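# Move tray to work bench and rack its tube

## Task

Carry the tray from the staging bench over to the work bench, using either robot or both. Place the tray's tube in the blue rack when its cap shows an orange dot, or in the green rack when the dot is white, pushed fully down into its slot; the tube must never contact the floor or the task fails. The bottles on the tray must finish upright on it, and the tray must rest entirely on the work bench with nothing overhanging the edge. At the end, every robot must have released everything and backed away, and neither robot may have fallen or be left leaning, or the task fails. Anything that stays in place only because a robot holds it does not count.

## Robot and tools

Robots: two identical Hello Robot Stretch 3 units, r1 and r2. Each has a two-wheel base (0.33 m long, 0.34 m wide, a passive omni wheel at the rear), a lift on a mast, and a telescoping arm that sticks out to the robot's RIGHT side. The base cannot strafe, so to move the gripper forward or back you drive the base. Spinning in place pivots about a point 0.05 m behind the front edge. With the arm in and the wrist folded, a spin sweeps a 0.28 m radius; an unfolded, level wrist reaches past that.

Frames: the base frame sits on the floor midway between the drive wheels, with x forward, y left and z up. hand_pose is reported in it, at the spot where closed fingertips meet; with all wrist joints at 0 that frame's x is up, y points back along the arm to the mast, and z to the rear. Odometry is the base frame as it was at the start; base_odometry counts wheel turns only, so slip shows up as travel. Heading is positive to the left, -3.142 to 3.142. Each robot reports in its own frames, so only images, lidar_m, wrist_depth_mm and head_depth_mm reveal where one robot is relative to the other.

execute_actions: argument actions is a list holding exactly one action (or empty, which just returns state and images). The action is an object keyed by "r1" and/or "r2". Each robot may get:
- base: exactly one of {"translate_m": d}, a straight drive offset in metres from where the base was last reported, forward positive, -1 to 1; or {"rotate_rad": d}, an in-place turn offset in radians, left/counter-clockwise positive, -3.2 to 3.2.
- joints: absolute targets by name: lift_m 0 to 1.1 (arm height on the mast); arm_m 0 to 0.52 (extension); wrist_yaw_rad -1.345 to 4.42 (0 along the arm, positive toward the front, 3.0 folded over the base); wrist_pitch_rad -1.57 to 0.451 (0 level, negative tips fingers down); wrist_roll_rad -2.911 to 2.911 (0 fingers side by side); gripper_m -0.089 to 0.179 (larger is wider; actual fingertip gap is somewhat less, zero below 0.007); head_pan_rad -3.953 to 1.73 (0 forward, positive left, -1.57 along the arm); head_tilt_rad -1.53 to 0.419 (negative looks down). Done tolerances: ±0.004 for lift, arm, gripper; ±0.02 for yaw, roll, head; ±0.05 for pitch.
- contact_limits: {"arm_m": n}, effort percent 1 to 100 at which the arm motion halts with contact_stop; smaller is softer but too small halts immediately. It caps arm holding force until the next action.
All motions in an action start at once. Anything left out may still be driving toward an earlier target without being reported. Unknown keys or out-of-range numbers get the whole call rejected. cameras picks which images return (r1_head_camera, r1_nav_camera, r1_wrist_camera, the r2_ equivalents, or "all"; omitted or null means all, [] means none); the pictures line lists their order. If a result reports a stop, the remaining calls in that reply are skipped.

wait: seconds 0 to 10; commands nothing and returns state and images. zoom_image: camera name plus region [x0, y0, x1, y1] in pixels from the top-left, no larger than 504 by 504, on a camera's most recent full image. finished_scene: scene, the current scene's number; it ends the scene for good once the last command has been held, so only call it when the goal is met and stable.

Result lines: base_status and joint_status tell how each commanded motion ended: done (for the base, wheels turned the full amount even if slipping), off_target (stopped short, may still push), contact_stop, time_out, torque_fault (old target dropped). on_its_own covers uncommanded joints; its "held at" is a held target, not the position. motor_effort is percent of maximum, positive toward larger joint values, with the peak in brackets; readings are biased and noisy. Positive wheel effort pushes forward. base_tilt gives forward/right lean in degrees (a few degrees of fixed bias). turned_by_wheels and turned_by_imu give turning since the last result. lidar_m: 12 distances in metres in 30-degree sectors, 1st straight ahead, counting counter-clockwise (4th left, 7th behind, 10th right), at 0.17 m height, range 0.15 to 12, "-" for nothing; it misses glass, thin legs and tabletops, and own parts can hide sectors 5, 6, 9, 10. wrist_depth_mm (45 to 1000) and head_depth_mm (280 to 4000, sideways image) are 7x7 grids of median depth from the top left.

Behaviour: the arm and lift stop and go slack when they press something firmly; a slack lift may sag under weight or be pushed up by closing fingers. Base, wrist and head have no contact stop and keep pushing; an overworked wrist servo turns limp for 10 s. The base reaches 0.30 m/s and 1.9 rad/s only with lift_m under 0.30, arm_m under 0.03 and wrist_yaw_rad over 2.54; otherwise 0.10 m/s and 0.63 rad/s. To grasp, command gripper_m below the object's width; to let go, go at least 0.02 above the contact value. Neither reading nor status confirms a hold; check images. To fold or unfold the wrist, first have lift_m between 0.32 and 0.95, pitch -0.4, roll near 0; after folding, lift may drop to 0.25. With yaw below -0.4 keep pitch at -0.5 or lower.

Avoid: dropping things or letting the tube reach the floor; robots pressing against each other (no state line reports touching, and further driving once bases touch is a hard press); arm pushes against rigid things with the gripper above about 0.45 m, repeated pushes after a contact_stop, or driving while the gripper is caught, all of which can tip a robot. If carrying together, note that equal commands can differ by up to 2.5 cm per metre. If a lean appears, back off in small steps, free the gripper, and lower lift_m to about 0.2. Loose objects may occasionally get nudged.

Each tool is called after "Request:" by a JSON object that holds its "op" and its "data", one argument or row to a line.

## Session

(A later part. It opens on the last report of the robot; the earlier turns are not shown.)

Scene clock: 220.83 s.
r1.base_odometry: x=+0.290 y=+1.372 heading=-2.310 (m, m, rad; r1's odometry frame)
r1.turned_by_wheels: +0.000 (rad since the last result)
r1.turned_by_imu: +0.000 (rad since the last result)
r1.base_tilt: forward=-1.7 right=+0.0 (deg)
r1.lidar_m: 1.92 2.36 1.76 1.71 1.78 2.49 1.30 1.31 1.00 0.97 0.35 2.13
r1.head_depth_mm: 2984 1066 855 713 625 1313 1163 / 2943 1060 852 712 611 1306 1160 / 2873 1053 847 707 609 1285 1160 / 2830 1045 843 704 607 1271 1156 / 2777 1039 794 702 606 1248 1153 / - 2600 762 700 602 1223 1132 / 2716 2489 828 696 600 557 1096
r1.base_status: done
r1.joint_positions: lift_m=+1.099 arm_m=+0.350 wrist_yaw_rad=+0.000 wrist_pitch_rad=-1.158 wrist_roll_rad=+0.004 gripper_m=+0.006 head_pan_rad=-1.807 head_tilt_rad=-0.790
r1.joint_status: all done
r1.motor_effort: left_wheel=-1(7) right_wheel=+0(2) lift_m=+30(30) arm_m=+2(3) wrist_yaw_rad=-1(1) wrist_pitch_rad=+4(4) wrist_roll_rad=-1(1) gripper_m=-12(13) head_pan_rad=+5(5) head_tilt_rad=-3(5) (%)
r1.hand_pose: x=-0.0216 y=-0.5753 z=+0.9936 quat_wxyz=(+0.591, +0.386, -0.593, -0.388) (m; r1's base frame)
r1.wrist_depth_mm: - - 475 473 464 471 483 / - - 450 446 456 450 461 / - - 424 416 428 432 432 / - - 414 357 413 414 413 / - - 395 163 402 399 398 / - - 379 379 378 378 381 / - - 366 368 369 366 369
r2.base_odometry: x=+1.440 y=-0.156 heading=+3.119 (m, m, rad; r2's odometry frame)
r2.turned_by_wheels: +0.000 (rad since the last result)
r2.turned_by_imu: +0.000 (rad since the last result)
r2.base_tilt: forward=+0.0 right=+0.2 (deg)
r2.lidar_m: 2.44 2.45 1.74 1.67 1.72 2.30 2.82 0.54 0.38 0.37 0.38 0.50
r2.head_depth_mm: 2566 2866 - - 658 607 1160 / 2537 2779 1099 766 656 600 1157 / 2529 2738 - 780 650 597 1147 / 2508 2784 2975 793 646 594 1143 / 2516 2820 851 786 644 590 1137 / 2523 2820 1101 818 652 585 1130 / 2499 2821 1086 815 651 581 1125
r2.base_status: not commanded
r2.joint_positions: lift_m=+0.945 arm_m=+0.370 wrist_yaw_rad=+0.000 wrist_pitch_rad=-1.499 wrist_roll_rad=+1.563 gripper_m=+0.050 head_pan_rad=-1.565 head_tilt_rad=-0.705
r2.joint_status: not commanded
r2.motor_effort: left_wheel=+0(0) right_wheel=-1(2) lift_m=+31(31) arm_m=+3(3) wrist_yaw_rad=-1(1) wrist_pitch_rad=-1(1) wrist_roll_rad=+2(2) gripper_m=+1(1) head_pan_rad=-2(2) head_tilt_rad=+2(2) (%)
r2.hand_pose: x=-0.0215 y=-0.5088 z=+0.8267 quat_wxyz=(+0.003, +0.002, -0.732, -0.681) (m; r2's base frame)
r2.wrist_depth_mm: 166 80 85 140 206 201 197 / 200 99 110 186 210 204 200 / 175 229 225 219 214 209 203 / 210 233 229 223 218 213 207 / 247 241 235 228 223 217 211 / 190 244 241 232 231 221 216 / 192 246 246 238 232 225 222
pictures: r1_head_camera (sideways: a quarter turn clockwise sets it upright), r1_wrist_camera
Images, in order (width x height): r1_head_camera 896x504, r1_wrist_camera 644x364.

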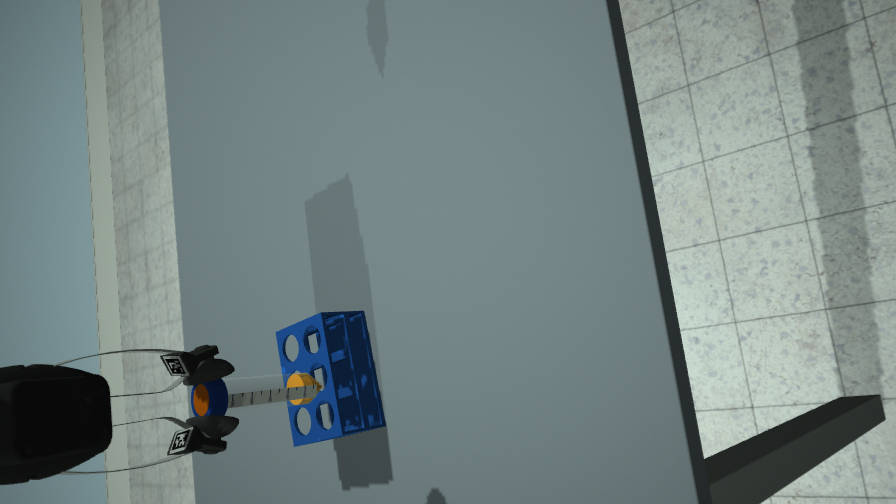

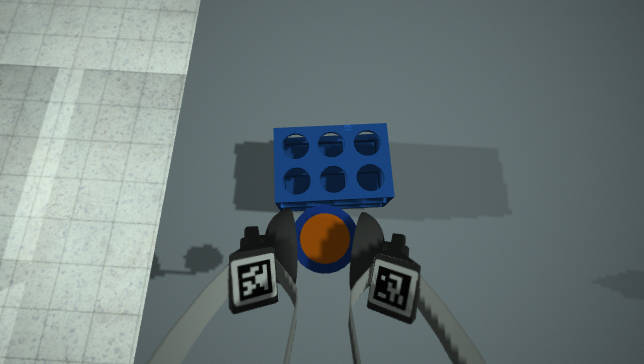

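Request:
{"op": "execute_actions", "data": {
  "actions": [
    {"r1":{"base":{"translate_m":-0.008},"joints":{"arm_m":0.43,"head_pan_rad":-1.6,"head_tilt_rad":-0.6}}}
  ],
  "cameras": ["r1_head_camera","r1_wrist_camera"]
}}

Request:
{"op": "execute_actions", "data": {
  "actions": [
    {"r1":{"joints":{"lift_m":1.075}}}
  ],
  "cameras": ["r1_head_camera","r1_wrist_camera"]
}}

Request:
{"op": "zoom_image", "data": {
  "camera": "r1_head_camera",
  "region": [250, 150, 500, 350]
}}

Scene clock: 233.07 s.
r1.base_odometry: x=+0.295 y=+1.377 heading=-2.310 (m, m, rad; r1's odometry frame)
r1.turned_by_wheels: +0.000 (rad since the last result)
r1.turned_by_imu: +0.000 (rad since the last result)
r1.base_tilt: forward=-1.6 right=+0.0 (deg)
r1.lidar_m: 1.93 2.36 1.76 1.71 1.79 2.50 1.30 1.30 1.00 0.97 0.35 2.14
r1.head_depth_mm: 2624 2925 2805 890 717 601 551 / 2631 2903 2776 884 713 599 549 / 2721 2913 2757 880 712 598 547 / - - 1053 789 709 595 546 / 2629 2884 2707 845 707 594 544 / 2616 2908 2718 869 703 591 542 / 2614 2884 2704 2081 743 590 541
r1.base_status: done
r1.joint_positions: lift_m=+1.099 arm_m=+0.430 wrist_yaw_rad=+0.000 wrist_pitch_rad=-1.158 wrist_roll_rad=+0.004 gripper_m=+0.006 head_pan_rad=-1.607 head_tilt_rad=-0.606
r1.joint_status: all done
r1.motor_effort: left_wheel=-1(7) right_wheel=+1(1) lift_m=+29(30) arm_m=+2(4) wrist_yaw_rad=+1(1) wrist_pitch_rad=+4(4) wrist_roll_rad=-1(1) gripper_m=-12(13) head_pan_rad=+5(29) head_tilt_rad=+3(19) (%)
r1.hand_pose: x=-0.0216 y=-0.6553 z=+0.9936 quat_wxyz=(+0.591, +0.386, -0.593, -0.388) (m; r1's base frame)
r1.wrist_depth_mm: - - 466 465 469 475 472 / - - 444 446 448 445 454 / - - 428 428 426 429 433 / - - 413 413 420 415 415 / - - 396 164 394 394 397 / - - 381 374 380 384 379 / - - 365 367 362 369 372
r2.base_odometry: x=+1.440 y=-0.156 heading=+3.119 (m, m, rad; r2's odometry frame)
r2.turned_by_wheels: +0.000 (rad since the last result)
r2.turned_by_imu: +0.000 (rad since the last result)
r2.base_tilt: forward=+0.0 right=+0.3 (deg)
r2.lidar_m: 2.44 2.44 1.74 1.67 1.72 2.30 2.82 0.54 0.38 0.37 0.38 0.51
r2.head_depth_mm: 2537 2863 - - 659 604 1156 / 2549 2783 1102 765 656 600 1152 / 2538 2752 - 779 649 597 1151 / 2517 2745 2924 791 645 594 1146 / 2495 2826 850 786 644 589 1138 / 2500 2823 1103 818 652 586 1133 / 2520 2816 1093 816 649 582 1124
r2.base_status: not commanded
r2.joint_positions: lift_m=+0.945 arm_m=+0.370 wrist_yaw_rad=+0.000 wrist_pitch_rad=-1.499 wrist_roll_rad=+1.563 gripper_m=+0.050 head_pan_rad=-1.565 head_tilt_rad=-0.705
r2.joint_status: not commanded
r2.motor_effort: left_wheel=+0(0) right_wheel=-1(1) lift_m=+31(31) arm_m=+3(3) wrist_yaw_rad=-1(1) wrist_pitch_rad=-1(1) wrist_roll_rad=+2(2) gripper_m=+0(0) head_pan_rad=-2(3) head_tilt_rad=+3(2) (%)
r2.hand_pose: x=-0.0215 y=-0.5088 z=+0.8267 quat_wxyz=(+0.003, +0.002, -0.732, -0.681) (m; r2's base frame)
r2.wrist_depth_mm: 166 80 85 139 206 201 196 / 199 99 110 186 210 205 200 / 176 228 224 219 215 207 203 / 209 233 230 222 219 213 207 / 247 242 236 227 223 217 212 / 190 243 241 231 231 222 216 / 192 245 244 238 233 224 221
pictures: r1_head_camera (sideways: a quarter turn clockwise sets it upright), r1_wrist_camera
Images, in order (width x height): r1_head_camera 896x504, r1_wrist_camera 644x364.

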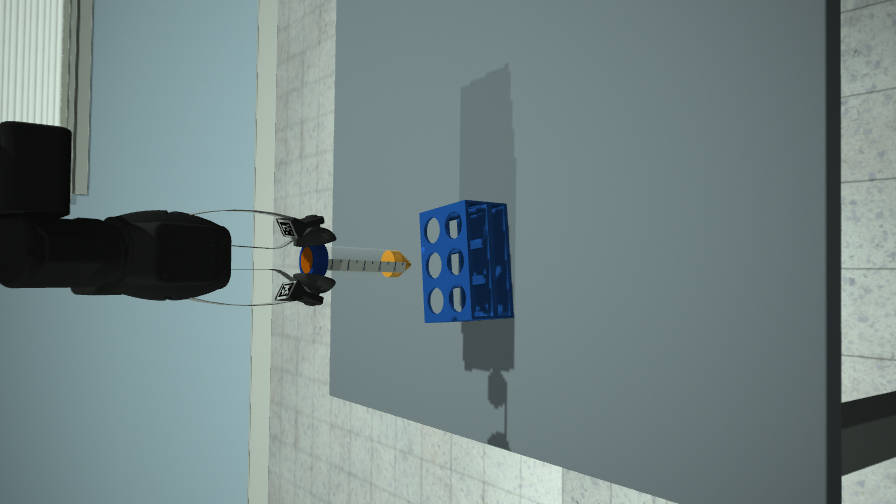

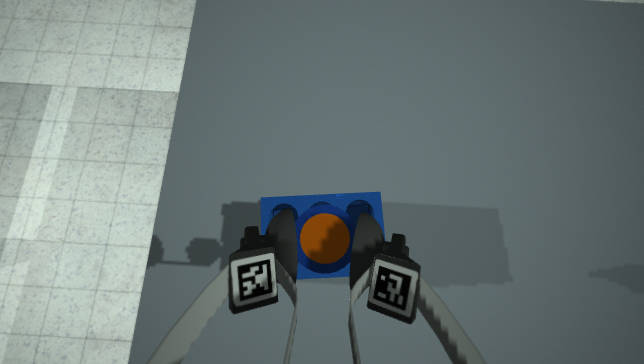

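Scene clock: 234.07 s.
r1.base_odometry: x=+0.295 y=+1.377 heading=-2.310 (m, m, rad; r1's odometry frame)
r1.turned_by_wheels: +0.000 (rad since the last result)
r1.turned_by_imu: +0.000 (rad since the last result)
r1.base_tilt: forward=-1.6 right=+0.0 (deg)
r1.lidar_m: 1.93 2.35 1.76 1.71 1.79 2.49 1.30 1.31 1.00 0.97 0.35 2.14
r1.head_depth_mm: 2711 2919 2820 889 718 602 551 / 2628 2920 2784 886 714 599 549 / - 2914 2761 884 713 596 547 / - - 2850 787 709 596 546 / 2618 2884 2721 842 707 594 545 / 2602 2893 2726 866 706 591 543 / 2634 2876 2692 2073 741 589 541
r1.base_status: not commanded
r1.joint_positions: lift_m=+1.075 arm_m=+0.430 wrist_yaw_rad=+0.000 wrist_pitch_rad=-1.158 wrist_roll_rad=+0.004 gripper_m=+0.006 head_pan_rad=-1.607 head_tilt_rad=-0.606
r1.joint_status: all done
r1.motor_effort: left_wheel=-1(1) right_wheel=+0(1) lift_m=+25(28) arm_m=+2(3) wrist_yaw_rad=-1(1) wrist_pitch_rad=+4(4) wrist_roll_rad=-2(2) gripper_m=-13(12) head_pan_rad=+5(5) head_tilt_rad=+2(3) (%)
r1.hand_pose: x=-0.0216 y=-0.6553 z=+0.9694 quat_wxyz=(+0.591, +0.386, -0.593, -0.388) (m; r1's base frame)
r1.wrist_depth_mm: - - 443 438 441 443 445 / - - 421 426 425 422 423 / - - 401 399 400 406 412 / - - 390 389 390 387 391 / - - 368 163 372 375 372 / - 363 359 351 359 363 361 / - 347 343 341 341 351 346
r2.base_odometry: x=+1.440 y=-0.156 heading=+3.119 (m, m, rad; r2's odometry frame)
r2.turned_by_wheels: +0.000 (rad since the last result)
r2.turned_by_imu: +0.000 (rad since the last result)
r2.base_tilt: forward=+0.1 right=+0.3 (deg)
r2.lidar_m: 2.44 2.44 1.74 1.67 1.72 2.30 2.82 0.54 0.38 0.37 0.38 0.51
r2.head_depth_mm: 2559 2829 - - 658 605 1163 / 2537 2757 1098 766 656 601 1154 / 2531 2750 - 778 649 597 1151 / 2512 2793 2940 794 647 594 1140 / 2508 2810 852 785 645 590 1136 / 2502 2839 1104 819 651 586 1129 / 2520 2798 1088 814 650 583 1126
r2.base_status: not commanded
r2.joint_positions: lift_m=+0.945 arm_m=+0.370 wrist_yaw_rad=+0.000 wrist_pitch_rad=-1.499 wrist_roll_rad=+1.563 gripper_m=+0.050 head_pan_rad=-1.565 head_tilt_rad=-0.705
r2.joint_status: not commanded
r2.motor_effort: left_wheel=+1(0) right_wheel=-1(1) lift_m=+31(31) arm_m=+3(3) wrist_yaw_rad=-1(1) wrist_pitch_rad=-1(1) wrist_roll_rad=+2(2) gripper_m=+0(1) head_pan_rad=-2(2) head_tilt_rad=+2(2) (%)
r2.hand_pose: x=-0.0215 y=-0.5088 z=+0.8267 quat_wxyz=(+0.003, +0.002, -0.732, -0.681) (m; r2's base frame)
r2.wrist_depth_mm: 166 80 85 139 206 202 196 / 200 99 110 186 210 204 200 / 175 230 224 219 215 208 204 / 210 233 229 223 218 212 208 / 246 241 235 227 223 216 212 / 191 243 242 232 232 221 217 / 192 247 246 238 232 224 221
pictures: r1_head_camera (sideways: a quarter turn clockwise sets it upright), r1_wrist_camera
Images, in order (width x height): r1_head_camera 896x504, r1_wrist_camera 644x364.

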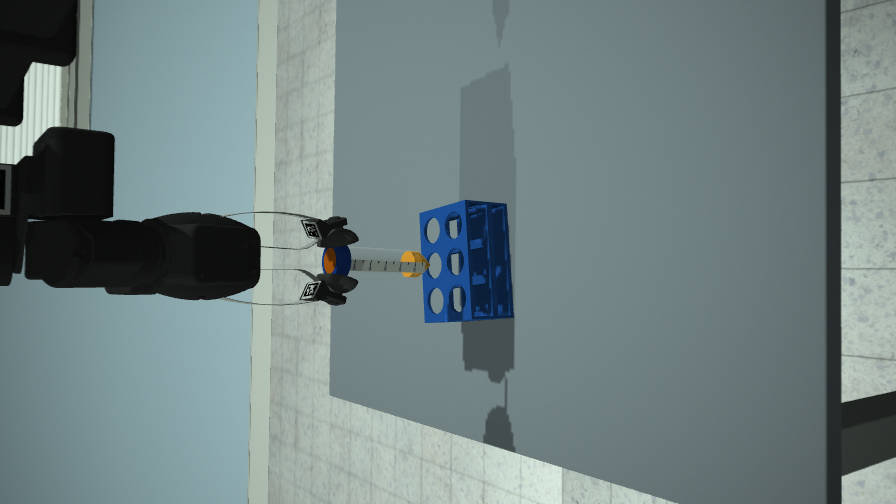

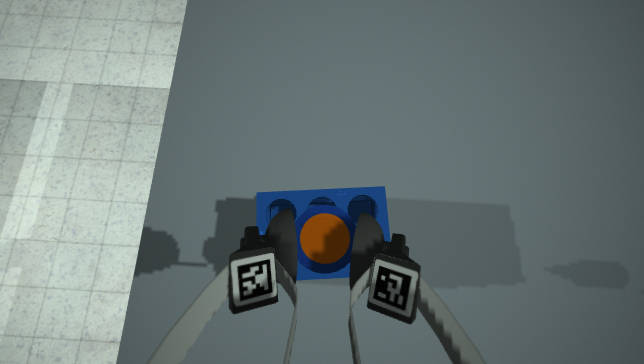

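Region (250, 150, 500, 350) of r1_head_camera's 896x504 image, scaled by 2.016, with more detail than that image has; it fills the top 403 rows of this view, and the rest is white.

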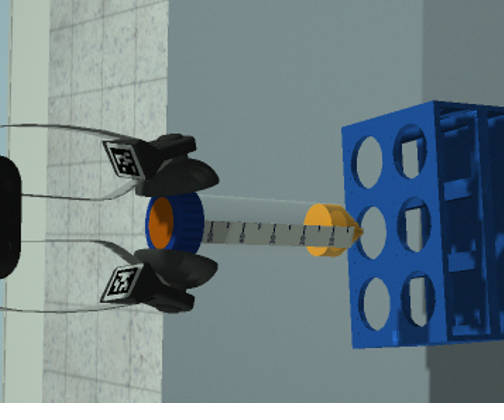

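Request:
{"op": "execute_actions", "data": {
  "actions": [
    {"r1":{"joints":{"lift_m":1.04}}}
  ],
  "cameras": ["r1_head_camera"]
}}

Request:
{"op": "zoom_image", "data": {
  "camera": "r1_head_camera",
  "region": [280, 150, 530, 350]
}}

Scene clock: 240.20 s.
r1.base_odometry: x=+0.295 y=+1.377 heading=-2.310 (m, m, rad; r1's odometry frame)
r1.turned_by_wheels: +0.000 (rad since the last result)
r1.turned_by_imu: +0.000 (rad since the last result)
r1.base_tilt: forward=-1.7 right=+0.0 (deg)
r1.lidar_m: 1.93 2.35 1.75 1.71 1.79 2.49 1.29 1.30 1.00 0.97 0.35 2.14
r1.head_depth_mm: - 2972 2823 890 718 602 550 / - 2911 2784 882 715 599 548 / - 2968 2762 882 712 597 547 / - - 2760 790 709 596 545 / 2633 2913 2741 844 708 595 544 / 2632 2886 2726 870 703 591 544 / 2609 2876 2694 2079 742 590 542
r1.base_status: not commanded
r1.joint_positions: lift_m=+1.040 arm_m=+0.430 wrist_yaw_rad=+0.000 wrist_pitch_rad=-1.158 wrist_roll_rad=+0.004 gripper_m=+0.006 head_pan_rad=-1.607 head_tilt_rad=-0.606
r1.joint_status: all done
r1.motor_effort: left_wheel=-1(1) right_wheel=+0(1) lift_m=+25(24) arm_m=+2(2) wrist_yaw_rad=+0(0) wrist_pitch_rad=+4(4) wrist_roll_rad=-1(1) gripper_m=-13(13) head_pan_rad=+5(5) head_tilt_rad=+3(2) (%)
r1.hand_pose: x=-0.0216 y=-0.6553 z=+0.9344 quat_wxyz=(+0.591, +0.386, -0.593, -0.388) (m; r1's base frame)
r1.wrist_depth_mm: - - 396 396 409 404 401 / - - 380 386 383 383 385 / - - 368 367 363 371 367 / - 356 348 344 351 352 355 / - 339 335 163 338 338 343 / - 325 325 317 327 327 329 / - 314 312 313 314 317 313
r2.base_odometry: x=+1.440 y=-0.156 heading=+3.119 (m, m, rad; r2's odometry frame)
r2.turned_by_wheels: +0.000 (rad since the last result)
r2.turned_by_imu: +0.000 (rad since the last result)
r2.base_tilt: forward=+0.2 right=+0.2 (deg)
r2.lidar_m: 2.43 2.44 1.75 1.67 1.72 2.31 2.82 0.54 0.38 0.37 0.38 0.51
r2.head_depth_mm: 2548 2861 - - 657 605 1159 / 2554 2761 1098 768 657 601 1155 / 2531 2755 - 778 650 598 1150 / 2516 2769 2927 794 646 594 1143 / 2522 2817 851 786 644 590 1137 / 2502 2826 1103 819 654 585 1129 / 2521 2827 1090 814 650 582 1124
r2.base_status: not commanded
r2.joint_positions: lift_m=+0.945 arm_m=+0.370 wrist_yaw_rad=+0.000 wrist_pitch_rad=-1.499 wrist_roll_rad=+1.563 gripper_m=+0.050 head_pan_rad=-1.565 head_tilt_rad=-0.705
r2.joint_status: not commanded
r2.motor_effort: left_wheel=+1(0) right_wheel=-1(1) lift_m=+31(31) arm_m=+3(3) wrist_yaw_rad=-1(1) wrist_pitch_rad=-1(1) wrist_roll_rad=+2(2) gripper_m=+0(0) head_pan_rad=-2(2) head_tilt_rad=+2(2) (%)
r2.hand_pose: x=-0.0215 y=-0.5088 z=+0.8267 quat_wxyz=(+0.003, +0.002, -0.732, -0.681) (m; r2's base frame)
r2.wrist_depth_mm: 166 80 85 139 206 201 196 / 200 99 110 185 210 205 200 / 176 228 226 219 215 209 203 / 209 233 230 222 219 213 207 / 248 242 235 227 222 216 213 / 191 244 242 231 231 221 217 / 192 246 245 236 232 224 220
pictures: r1_head_camera (sideways: a quarter turn clockwise sets it upright)
Images, in order (width x height): r1_head_camera 896x504.

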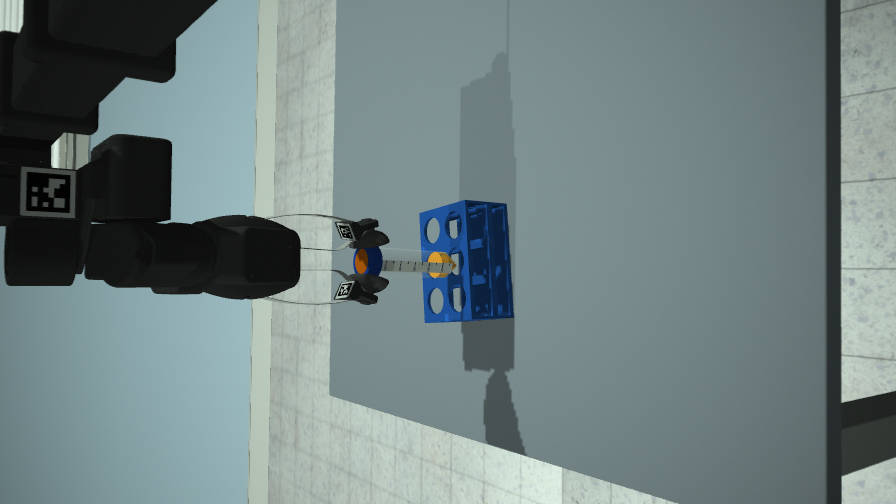

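Region (280, 150, 530, 350) of r1_head_camera's 896x504 image, scaled by 2.016, with more detail than that image has; it fills the top 403 rows of this view, and the rest is white.

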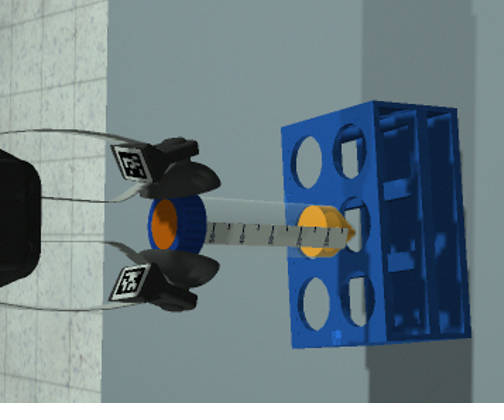

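Looks aligned. Lower.

Request:
{"op": "execute_actions", "data": {
  "actions": [
    {"r1":{"joints":{"lift_m":1.01}}}
  ],
  "cameras": ["r1_head_camera"]
}}

Request:
{"op": "zoom_image", "data": {
  "camera": "r1_head_camera",
  "region": [280, 150, 530, 350]
}}

Scene clock: 243.23 s.
r1.base_odometry: x=+0.295 y=+1.377 heading=-2.310 (m, m, rad; r1's odometry frame)
r1.turned_by_wheels: +0.000 (rad since the last result)
r1.turned_by_imu: +0.000 (rad since the last result)
r1.base_tilt: forward=-1.6 right=+0.1 (deg)
r1.lidar_m: 1.94 2.36 1.76 1.71 1.79 2.51 1.30 1.31 1.00 0.97 0.35 2.14
r1.head_depth_mm: 2588 - 1117 888 717 601 551 / 2556 2962 2787 884 715 600 549 / 2526 2981 2762 880 713 598 547 / 2561 - 1058 777 709 595 546 / 2646 2890 2737 830 706 594 544 / 2619 2910 2719 868 705 591 542 / 2612 2884 2729 2087 743 589 541
r1.base_status: not commanded
r1.joint_positions: lift_m=+1.010 arm_m=+0.430 wrist_yaw_rad=+0.000 wrist_pitch_rad=-1.158 wrist_roll_rad=+0.004 gripper_m=+0.006 head_pan_rad=-1.607 head_tilt_rad=-0.606
r1.joint_status: all done
r1.motor_effort: left_wheel=-2(2) right_wheel=+1(0) lift_m=+24(26) arm_m=+2(2) wrist_yaw_rad=-1(0) wrist_pitch_rad=+4(4) wrist_roll_rad=-1(1) gripper_m=-13(13) head_pan_rad=+5(5) head_tilt_rad=+3(4) (%)
r1.hand_pose: x=-0.0216 y=-0.6553 z=+0.9044 quat_wxyz=(+0.591, +0.386, -0.593, -0.388) (m; r1's base frame)
r1.wrist_depth_mm: - - 364 368 367 370 369 / - - 347 343 348 355 350 / - 341 334 336 335 337 338 / - 319 319 310 319 323 326 / - 305 306 165 304 309 307 / - 293 299 291 301 298 299 / 913 284 284 280 285 286 284
r2.base_odometry: x=+1.440 y=-0.156 heading=+3.119 (m, m, rad; r2's odometry frame)
r2.turned_by_wheels: +0.000 (rad since the last result)
r2.turned_by_imu: +0.000 (rad since the last result)
r2.base_tilt: forward=+0.0 right=+0.2 (deg)
r2.lidar_m: 2.44 2.44 1.74 1.67 1.72 2.29 2.82 0.54 0.38 0.37 0.38 0.50
r2.head_depth_mm: 2560 2901 - - 657 605 1159 / 2558 2758 1099 764 655 602 1153 / 2553 2747 - 778 649 597 1148 / 2525 2755 2954 793 645 593 1140 / 2509 2810 850 786 644 589 1141 / 2517 2804 1098 818 652 586 1133 / 2505 2823 1092 814 649 582 1130
r2.base_status: not commanded
r2.joint_positions: lift_m=+0.945 arm_m=+0.370 wrist_yaw_rad=+0.000 wrist_pitch_rad=-1.499 wrist_roll_rad=+1.563 gripper_m=+0.050 head_pan_rad=-1.565 head_tilt_rad=-0.705
r2.joint_status: not commanded
r2.motor_effort: left_wheel=+1(0) right_wheel=-1(1) lift_m=+31(31) arm_m=+3(3) wrist_yaw_rad=-1(2) wrist_pitch_rad=-1(1) wrist_roll_rad=+2(2) gripper_m=+0(0) head_pan_rad=-2(2) head_tilt_rad=+2(2) (%)
r2.hand_pose: x=-0.0215 y=-0.5088 z=+0.8267 quat_wxyz=(+0.003, +0.002, -0.732, -0.681) (m; r2's base frame)
r2.wrist_depth_mm: 166 80 85 139 207 201 196 / 200 99 110 185 211 205 199 / 175 229 225 218 214 208 203 / 210 234 230 223 220 213 207 / 248 241 235 228 222 217 212 / 190 244 242 231 231 221 217 / 192 247 245 238 233 225 221
pictures: r1_head_camera (sideways: a quarter turn clockwise sets it upright)
Images, in order (width x height): r1_head_camera 896x504.

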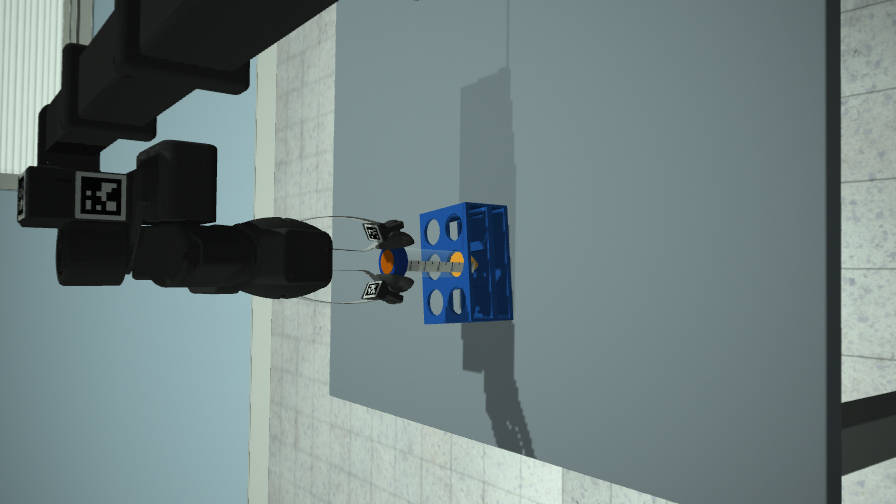

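Region (280, 150, 530, 350) of r1_head_camera's 896x504 image, scaled by 2.016, with more detail than that image has; it fills the top 403 rows of this view, and the rest is white.

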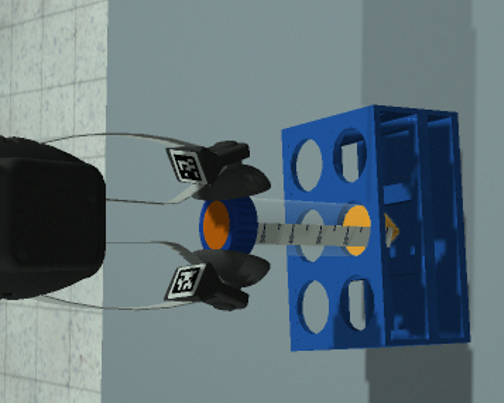

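Request:
{"op": "execute_actions", "data": {
  "actions": [
    {"r1":{"joints":{"lift_m":0.984}}}
  ],
  "cameras": []
}}

Request:
{"op": "execute_actions", "data": {
  "actions": [
    {"r1":{"joints":{"gripper_m":0.07}}}
  ],
  "cameras": []
}}

Request:
{"op": "execute_actions", "data": {
  "actions": [
    {"r1":{"joints":{"lift_m":1.06}}}
  ],
  "cameras": ["r1_head_camera"]
}}

Request:
{"op": "zoom_image", "data": {
  "camera": "r1_head_camera",
  "region": [280, 150, 530, 350]
}}

Scene clock: 247.57 s.
r1.base_odometry: x=+0.295 y=+1.377 heading=-2.310 (m, m, rad; r1's odometry frame)
r1.turned_by_wheels: +0.000 (rad since the last result)
r1.turned_by_imu: +0.000 (rad since the last result)
r1.base_tilt: forward=-1.6 right=+0.0 (deg)
r1.lidar_m: 1.94 2.35 1.76 1.71 1.79 2.49 1.29 1.31 1.00 0.97 0.35 2.14
r1.head_depth_mm: 2633 2801 - 888 717 602 550 / 2584 - 1116 884 716 600 548 / 2536 - 2780 881 711 597 548 / 2601 - 1014 777 709 596 547 / 2633 2886 2731 816 707 593 544 / 2630 2907 2724 869 704 593 543 / 2617 2901 2705 2080 744 590 541
r1.base_status: not commanded
r1.joint_positions: lift_m=+0.984 arm_m=+0.430 wrist_yaw_rad=+0.000 wrist_pitch_rad=-1.156 wrist_roll_rad=+0.004 gripper_m=+0.006 head_pan_rad=-1.607 head_tilt_rad=-0.606
r1.joint_status: all done
r1.motor_effort: left_wheel=-2(1) right_wheel=+1(1) lift_m=+23(24) arm_m=+2(2) wrist_yaw_rad=+0(1) wrist_pitch_rad=+3(4) wrist_roll_rad=-1(2) gripper_m=-13(13) head_pan_rad=+5(5) head_tilt_rad=+3(3) (%)
r1.hand_pose: x=-0.0216 y=-0.6560 z=+0.8787 quat_wxyz=(+0.591, +0.386, -0.593, -0.387) (m; r1's base frame)
r1.wrist_depth_mm: - 341 332 337 336 336 339 / - 323 316 320 321 322 321 / - 306 305 307 311 307 309 / - 295 295 263 290 295 298 / - 283 280 163 282 285 283 / 990 269 273 267 276 276 275 / 929 257 260 262 261 264 265
r2.base_odometry: x=+1.440 y=-0.156 heading=+3.119 (m, m, rad; r2's odometry frame)
r2.turned_by_wheels: +0.000 (rad since the last result)
r2.turned_by_imu: +0.000 (rad since the last result)
r2.base_tilt: forward=+0.1 right=+0.2 (deg)
r2.lidar_m: 2.44 2.44 1.75 1.67 1.72 2.30 2.83 0.54 0.38 0.37 0.38 0.51
r2.head_depth_mm: 2553 2879 - - 659 605 1162 / 2558 2764 1099 766 655 601 1158 / 2553 2742 - 780 649 599 1146 / 2515 2801 2929 793 645 593 1141 / 2520 2824 851 785 645 590 1135 / 2526 2827 1103 817 652 587 1133 / 2522 2820 1090 814 649 583 1125
r2.base_status: not commanded
r2.joint_positions: lift_m=+0.945 arm_m=+0.370 wrist_yaw_rad=+0.000 wrist_pitch_rad=-1.499 wrist_roll_rad=+1.563 gripper_m=+0.050 head_pan_rad=-1.565 head_tilt_rad=-0.705
r2.joint_status: not commanded
r2.motor_effort: left_wheel=+0(1) right_wheel=-1(1) lift_m=+30(31) arm_m=+3(3) wrist_yaw_rad=-1(1) wrist_pitch_rad=-1(1) wrist_roll_rad=+2(2) gripper_m=+1(0) head_pan_rad=-2(3) head_tilt_rad=+2(2) (%)
r2.hand_pose: x=-0.0215 y=-0.5088 z=+0.8267 quat_wxyz=(+0.003, +0.002, -0.732, -0.681) (m; r2's base frame)
r2.wrist_depth_mm: 166 80 85 139 206 200 196 / 199 99 110 185 210 205 200 / 175 228 226 220 215 209 203 / 210 233 229 222 219 213 207 / 246 241 234 228 223 217 212 / 191 243 241 231 231 222 216 / 193 245 245 238 232 225 220
pictures: none
No camera images: the call's "cameras" was empty. Leave "cameras" out to get every camera's image.

Scene clock: 248.70 s.
r1.base_odometry: x=+0.295 y=+1.377 heading=-2.310 (m, m, rad; r1's odometry frame)
r1.turned_by_wheels: +0.000 (rad since the last result)
r1.turned_by_imu: +0.000 (rad since the last result)
r1.base_tilt: forward=-1.6 right=+0.1 (deg)
r1.lidar_m: 1.93 2.36 1.75 1.71 1.79 2.49 1.29 1.30 1.00 0.97 0.35 2.14
r1.head_depth_mm: 2622 2837 - 887 718 601 551 / 2594 - 1113 885 714 600 548 / 2565 - 2753 883 712 597 548 / 2584 - - 780 708 596 546 / 2624 2897 2733 815 708 595 544 / 2606 2891 2714 870 703 592 543 / 2601 2908 2712 2077 742 590 541
r1.base_status: not commanded
r1.joint_positions: lift_m=+0.984 arm_m=+0.430 wrist_yaw_rad=+0.000 wrist_pitch_rad=-1.155 wrist_roll_rad=+0.004 gripper_m=+0.070 head_pan_rad=-1.607 head_tilt_rad=-0.606
r1.joint_status: all done
r1.motor_effort: left_wheel=-2(1) right_wheel=+1(1) lift_m=+24(24) arm_m=+2(2) wrist_yaw_rad=-1(0) wrist_pitch_rad=+2(3) wrist_roll_rad=-2(2) gripper_m=+1(98) head_pan_rad=+5(5) head_tilt_rad=+4(3) (%)
r1.hand_pose: x=-0.0216 y=-0.6562 z=+0.8787 quat_wxyz=(+0.591, +0.385, -0.593, -0.387) (m; r1's base frame)
r1.wrist_depth_mm: - 343 333 336 336 341 340 / - 324 320 326 319 321 325 / - 305 306 306 309 312 310 / - 290 289 262 289 296 294 / - 279 280 164 281 283 283 / 998 269 267 266 - 273 275 / 952 260 260 259 264 260 263
r2.base_odometry: x=+1.440 y=-0.156 heading=+3.119 (m, m, rad; r2's odometry frame)
r2.turned_by_wheels: +0.000 (rad since the last result)
r2.turned_by_imu: +0.000 (rad since the last result)
r2.base_tilt: forward=+0.0 right=+0.3 (deg)
r2.lidar_m: 2.44 2.44 1.74 1.66 1.72 2.31 2.82 0.54 0.38 0.37 0.38 0.50
r2.head_depth_mm: 2561 2864 - - 658 606 1163 / 2542 2747 1099 766 655 601 1154 / 2515 2753 - 779 650 598 1150 / 2522 2801 2923 793 646 594 1140 / 2528 2849 850 788 643 590 1137 / 2520 2828 1101 818 653 586 1130 / 2520 2820 1089 814 649 581 1127
r2.base_status: not commanded
r2.joint_positions: lift_m=+0.945 arm_m=+0.370 wrist_yaw_rad=+0.000 wrist_pitch_rad=-1.499 wrist_roll_rad=+1.563 gripper_m=+0.050 head_pan_rad=-1.565 head_tilt_rad=-0.705
r2.joint_status: not commanded
r2.motor_effort: left_wheel=+1(1) right_wheel=-1(1) lift_m=+31(31) arm_m=+3(3) wrist_yaw_rad=-1(1) wrist_pitch_rad=-1(1) wrist_roll_rad=+2(2) gripper_m=+1(1) head_pan_rad=-2(2) head_tilt_rad=+2(2) (%)
r2.hand_pose: x=-0.0215 y=-0.5088 z=+0.8267 quat_wxyz=(+0.003, +0.002, -0.732, -0.681) (m; r2's base frame)
r2.wrist_depth_mm: 166 80 85 139 206 202 197 / 200 99 110 185 211 206 201 / 175 228 224 219 214 208 203 / 210 232 229 223 219 213 208 / 248 241 236 228 223 216 212 / 190 243 242 232 230 220 217 / 192 246 245 238 232 224 221
pictures: none
No camera images: the call's "cameras" was empty. Leave "cameras" out to get every camera's image.

Scene clock: 250.23 s.
r1.base_odometry: x=+0.295 y=+1.377 heading=-2.310 (m, m, rad; r1's odometry frame)
r1.turned_by_wheels: +0.000 (rad since the last result)
r1.turned_by_imu: +0.000 (rad since the last result)
r1.base_tilt: forward=-1.7 right=-0.1 (deg)
r1.lidar_m: 1.93 2.36 1.76 1.70 1.78 2.49 1.29 1.31 1.00 0.97 0.35 2.14
r1.head_depth_mm: - 2907 2809 888 718 602 550 / 2663 2889 2802 883 714 598 549 / - 2919 2751 878 712 597 548 / - - 2760 786 710 595 545 / 2635 2887 2744 842 707 594 544 / 2614 2889 2724 869 704 592 542 / 2636 2882 2680 2080 742 590 540
r1.base_status: not commanded
r1.joint_positions: lift_m=+1.060 arm_m=+0.430 wrist_yaw_rad=+0.000 wrist_pitch_rad=-1.155 wrist_roll_rad=+0.004 gripper_m=+0.070 head_pan_rad=-1.607 head_tilt_rad=-0.606
r1.joint_status: all done
r1.motor_effort: left_wheel=-2(1) right_wheel=+1(0) lift_m=+30(30) arm_m=+2(2) wrist_yaw_rad=-1(0) wrist_pitch_rad=+2(2) wrist_roll_rad=-1(1) gripper_m=+0(1) head_pan_rad=+5(5) head_tilt_rad=+3(4) (%)
r1.hand_pose: x=-0.0216 y=-0.6562 z=+0.9544 quat_wxyz=(+0.591, +0.385, -0.593, -0.387) (m; r1's base frame)
r1.wrist_depth_mm: - - 423 427 429 424 428 / - - 408 409 410 405 406 / - - 386 392 392 394 393 / - - 363 371 375 373 375 / - 358 354 301 356 359 359 / - 344 333 340 - 348 344 / - 334 331 329 331 334 332
r2.base_odometry: x=+1.440 y=-0.156 heading=+3.119 (m, m, rad; r2's odometry frame)
r2.turned_by_wheels: +0.000 (rad since the last result)
r2.turned_by_imu: +0.000 (rad since the last result)
r2.base_tilt: forward=+0.1 right=+0.3 (deg)
r2.lidar_m: 2.43 2.45 1.74 1.67 1.72 2.30 2.83 0.54 0.38 0.37 0.38 0.50
r2.head_depth_mm: 2558 2862 - - 659 606 1158 / 2560 2769 1100 765 656 601 1154 / 2523 2763 - 779 650 597 1153 / 2512 2785 2953 793 645 594 1142 / 2526 2842 850 785 645 590 1134 / 2496 2824 1103 820 653 585 1131 / 2522 2823 1089 813 649 581 1123
r2.base_status: not commanded
r2.joint_positions: lift_m=+0.945 arm_m=+0.370 wrist_yaw_rad=+0.000 wrist_pitch_rad=-1.499 wrist_roll_rad=+1.563 gripper_m=+0.050 head_pan_rad=-1.565 head_tilt_rad=-0.705
r2.joint_status: not commanded
r2.motor_effort: left_wheel=+0(1) right_wheel=-2(1) lift_m=+31(31) arm_m=+3(3) wrist_yaw_rad=-1(1) wrist_pitch_rad=-1(1) wrist_roll_rad=+2(2) gripper_m=+0(0) head_pan_rad=-2(2) head_tilt_rad=+2(2) (%)
r2.hand_pose: x=-0.0215 y=-0.5088 z=+0.8267 quat_wxyz=(+0.003, +0.002, -0.732, -0.681) (m; r2's base frame)
r2.wrist_depth_mm: 166 80 85 140 207 202 196 / 200 99 110 186 211 205 200 / 175 229 225 218 215 209 203 / 209 233 230 223 218 212 208 / 246 241 235 228 223 217 211 / 190 243 241 232 232 220 217 / 192 248 245 238 233 224 221
pictures: r1_head_camera (sideways: a quarter turn clockwise sets it upright)
Images, in order (width x height): r1_head_camera 896x504.

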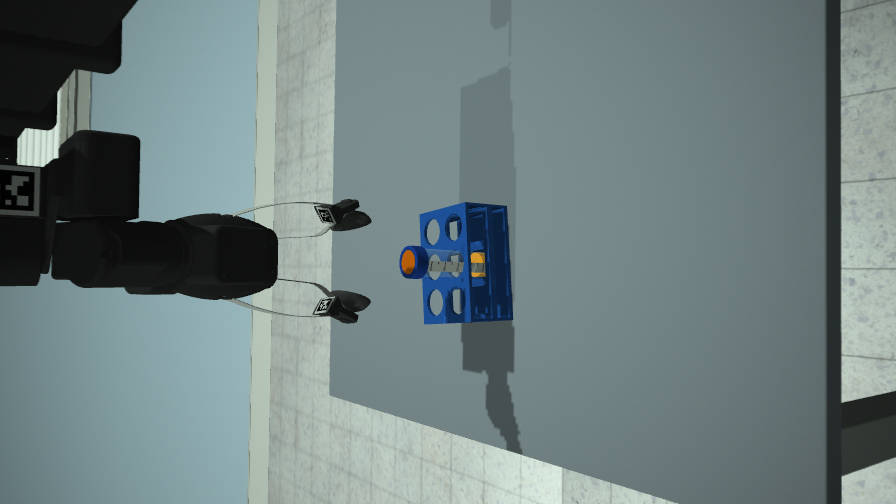

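Region (280, 150, 530, 350) of r1_head_camera's 896x504 image, scaled by 2.016, with more detail than that image has; it fills the top 403 rows of this view, and the rest is white.

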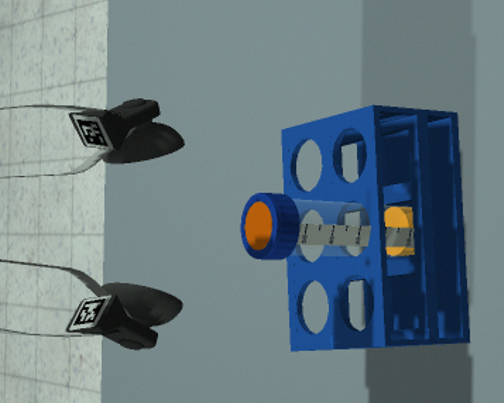

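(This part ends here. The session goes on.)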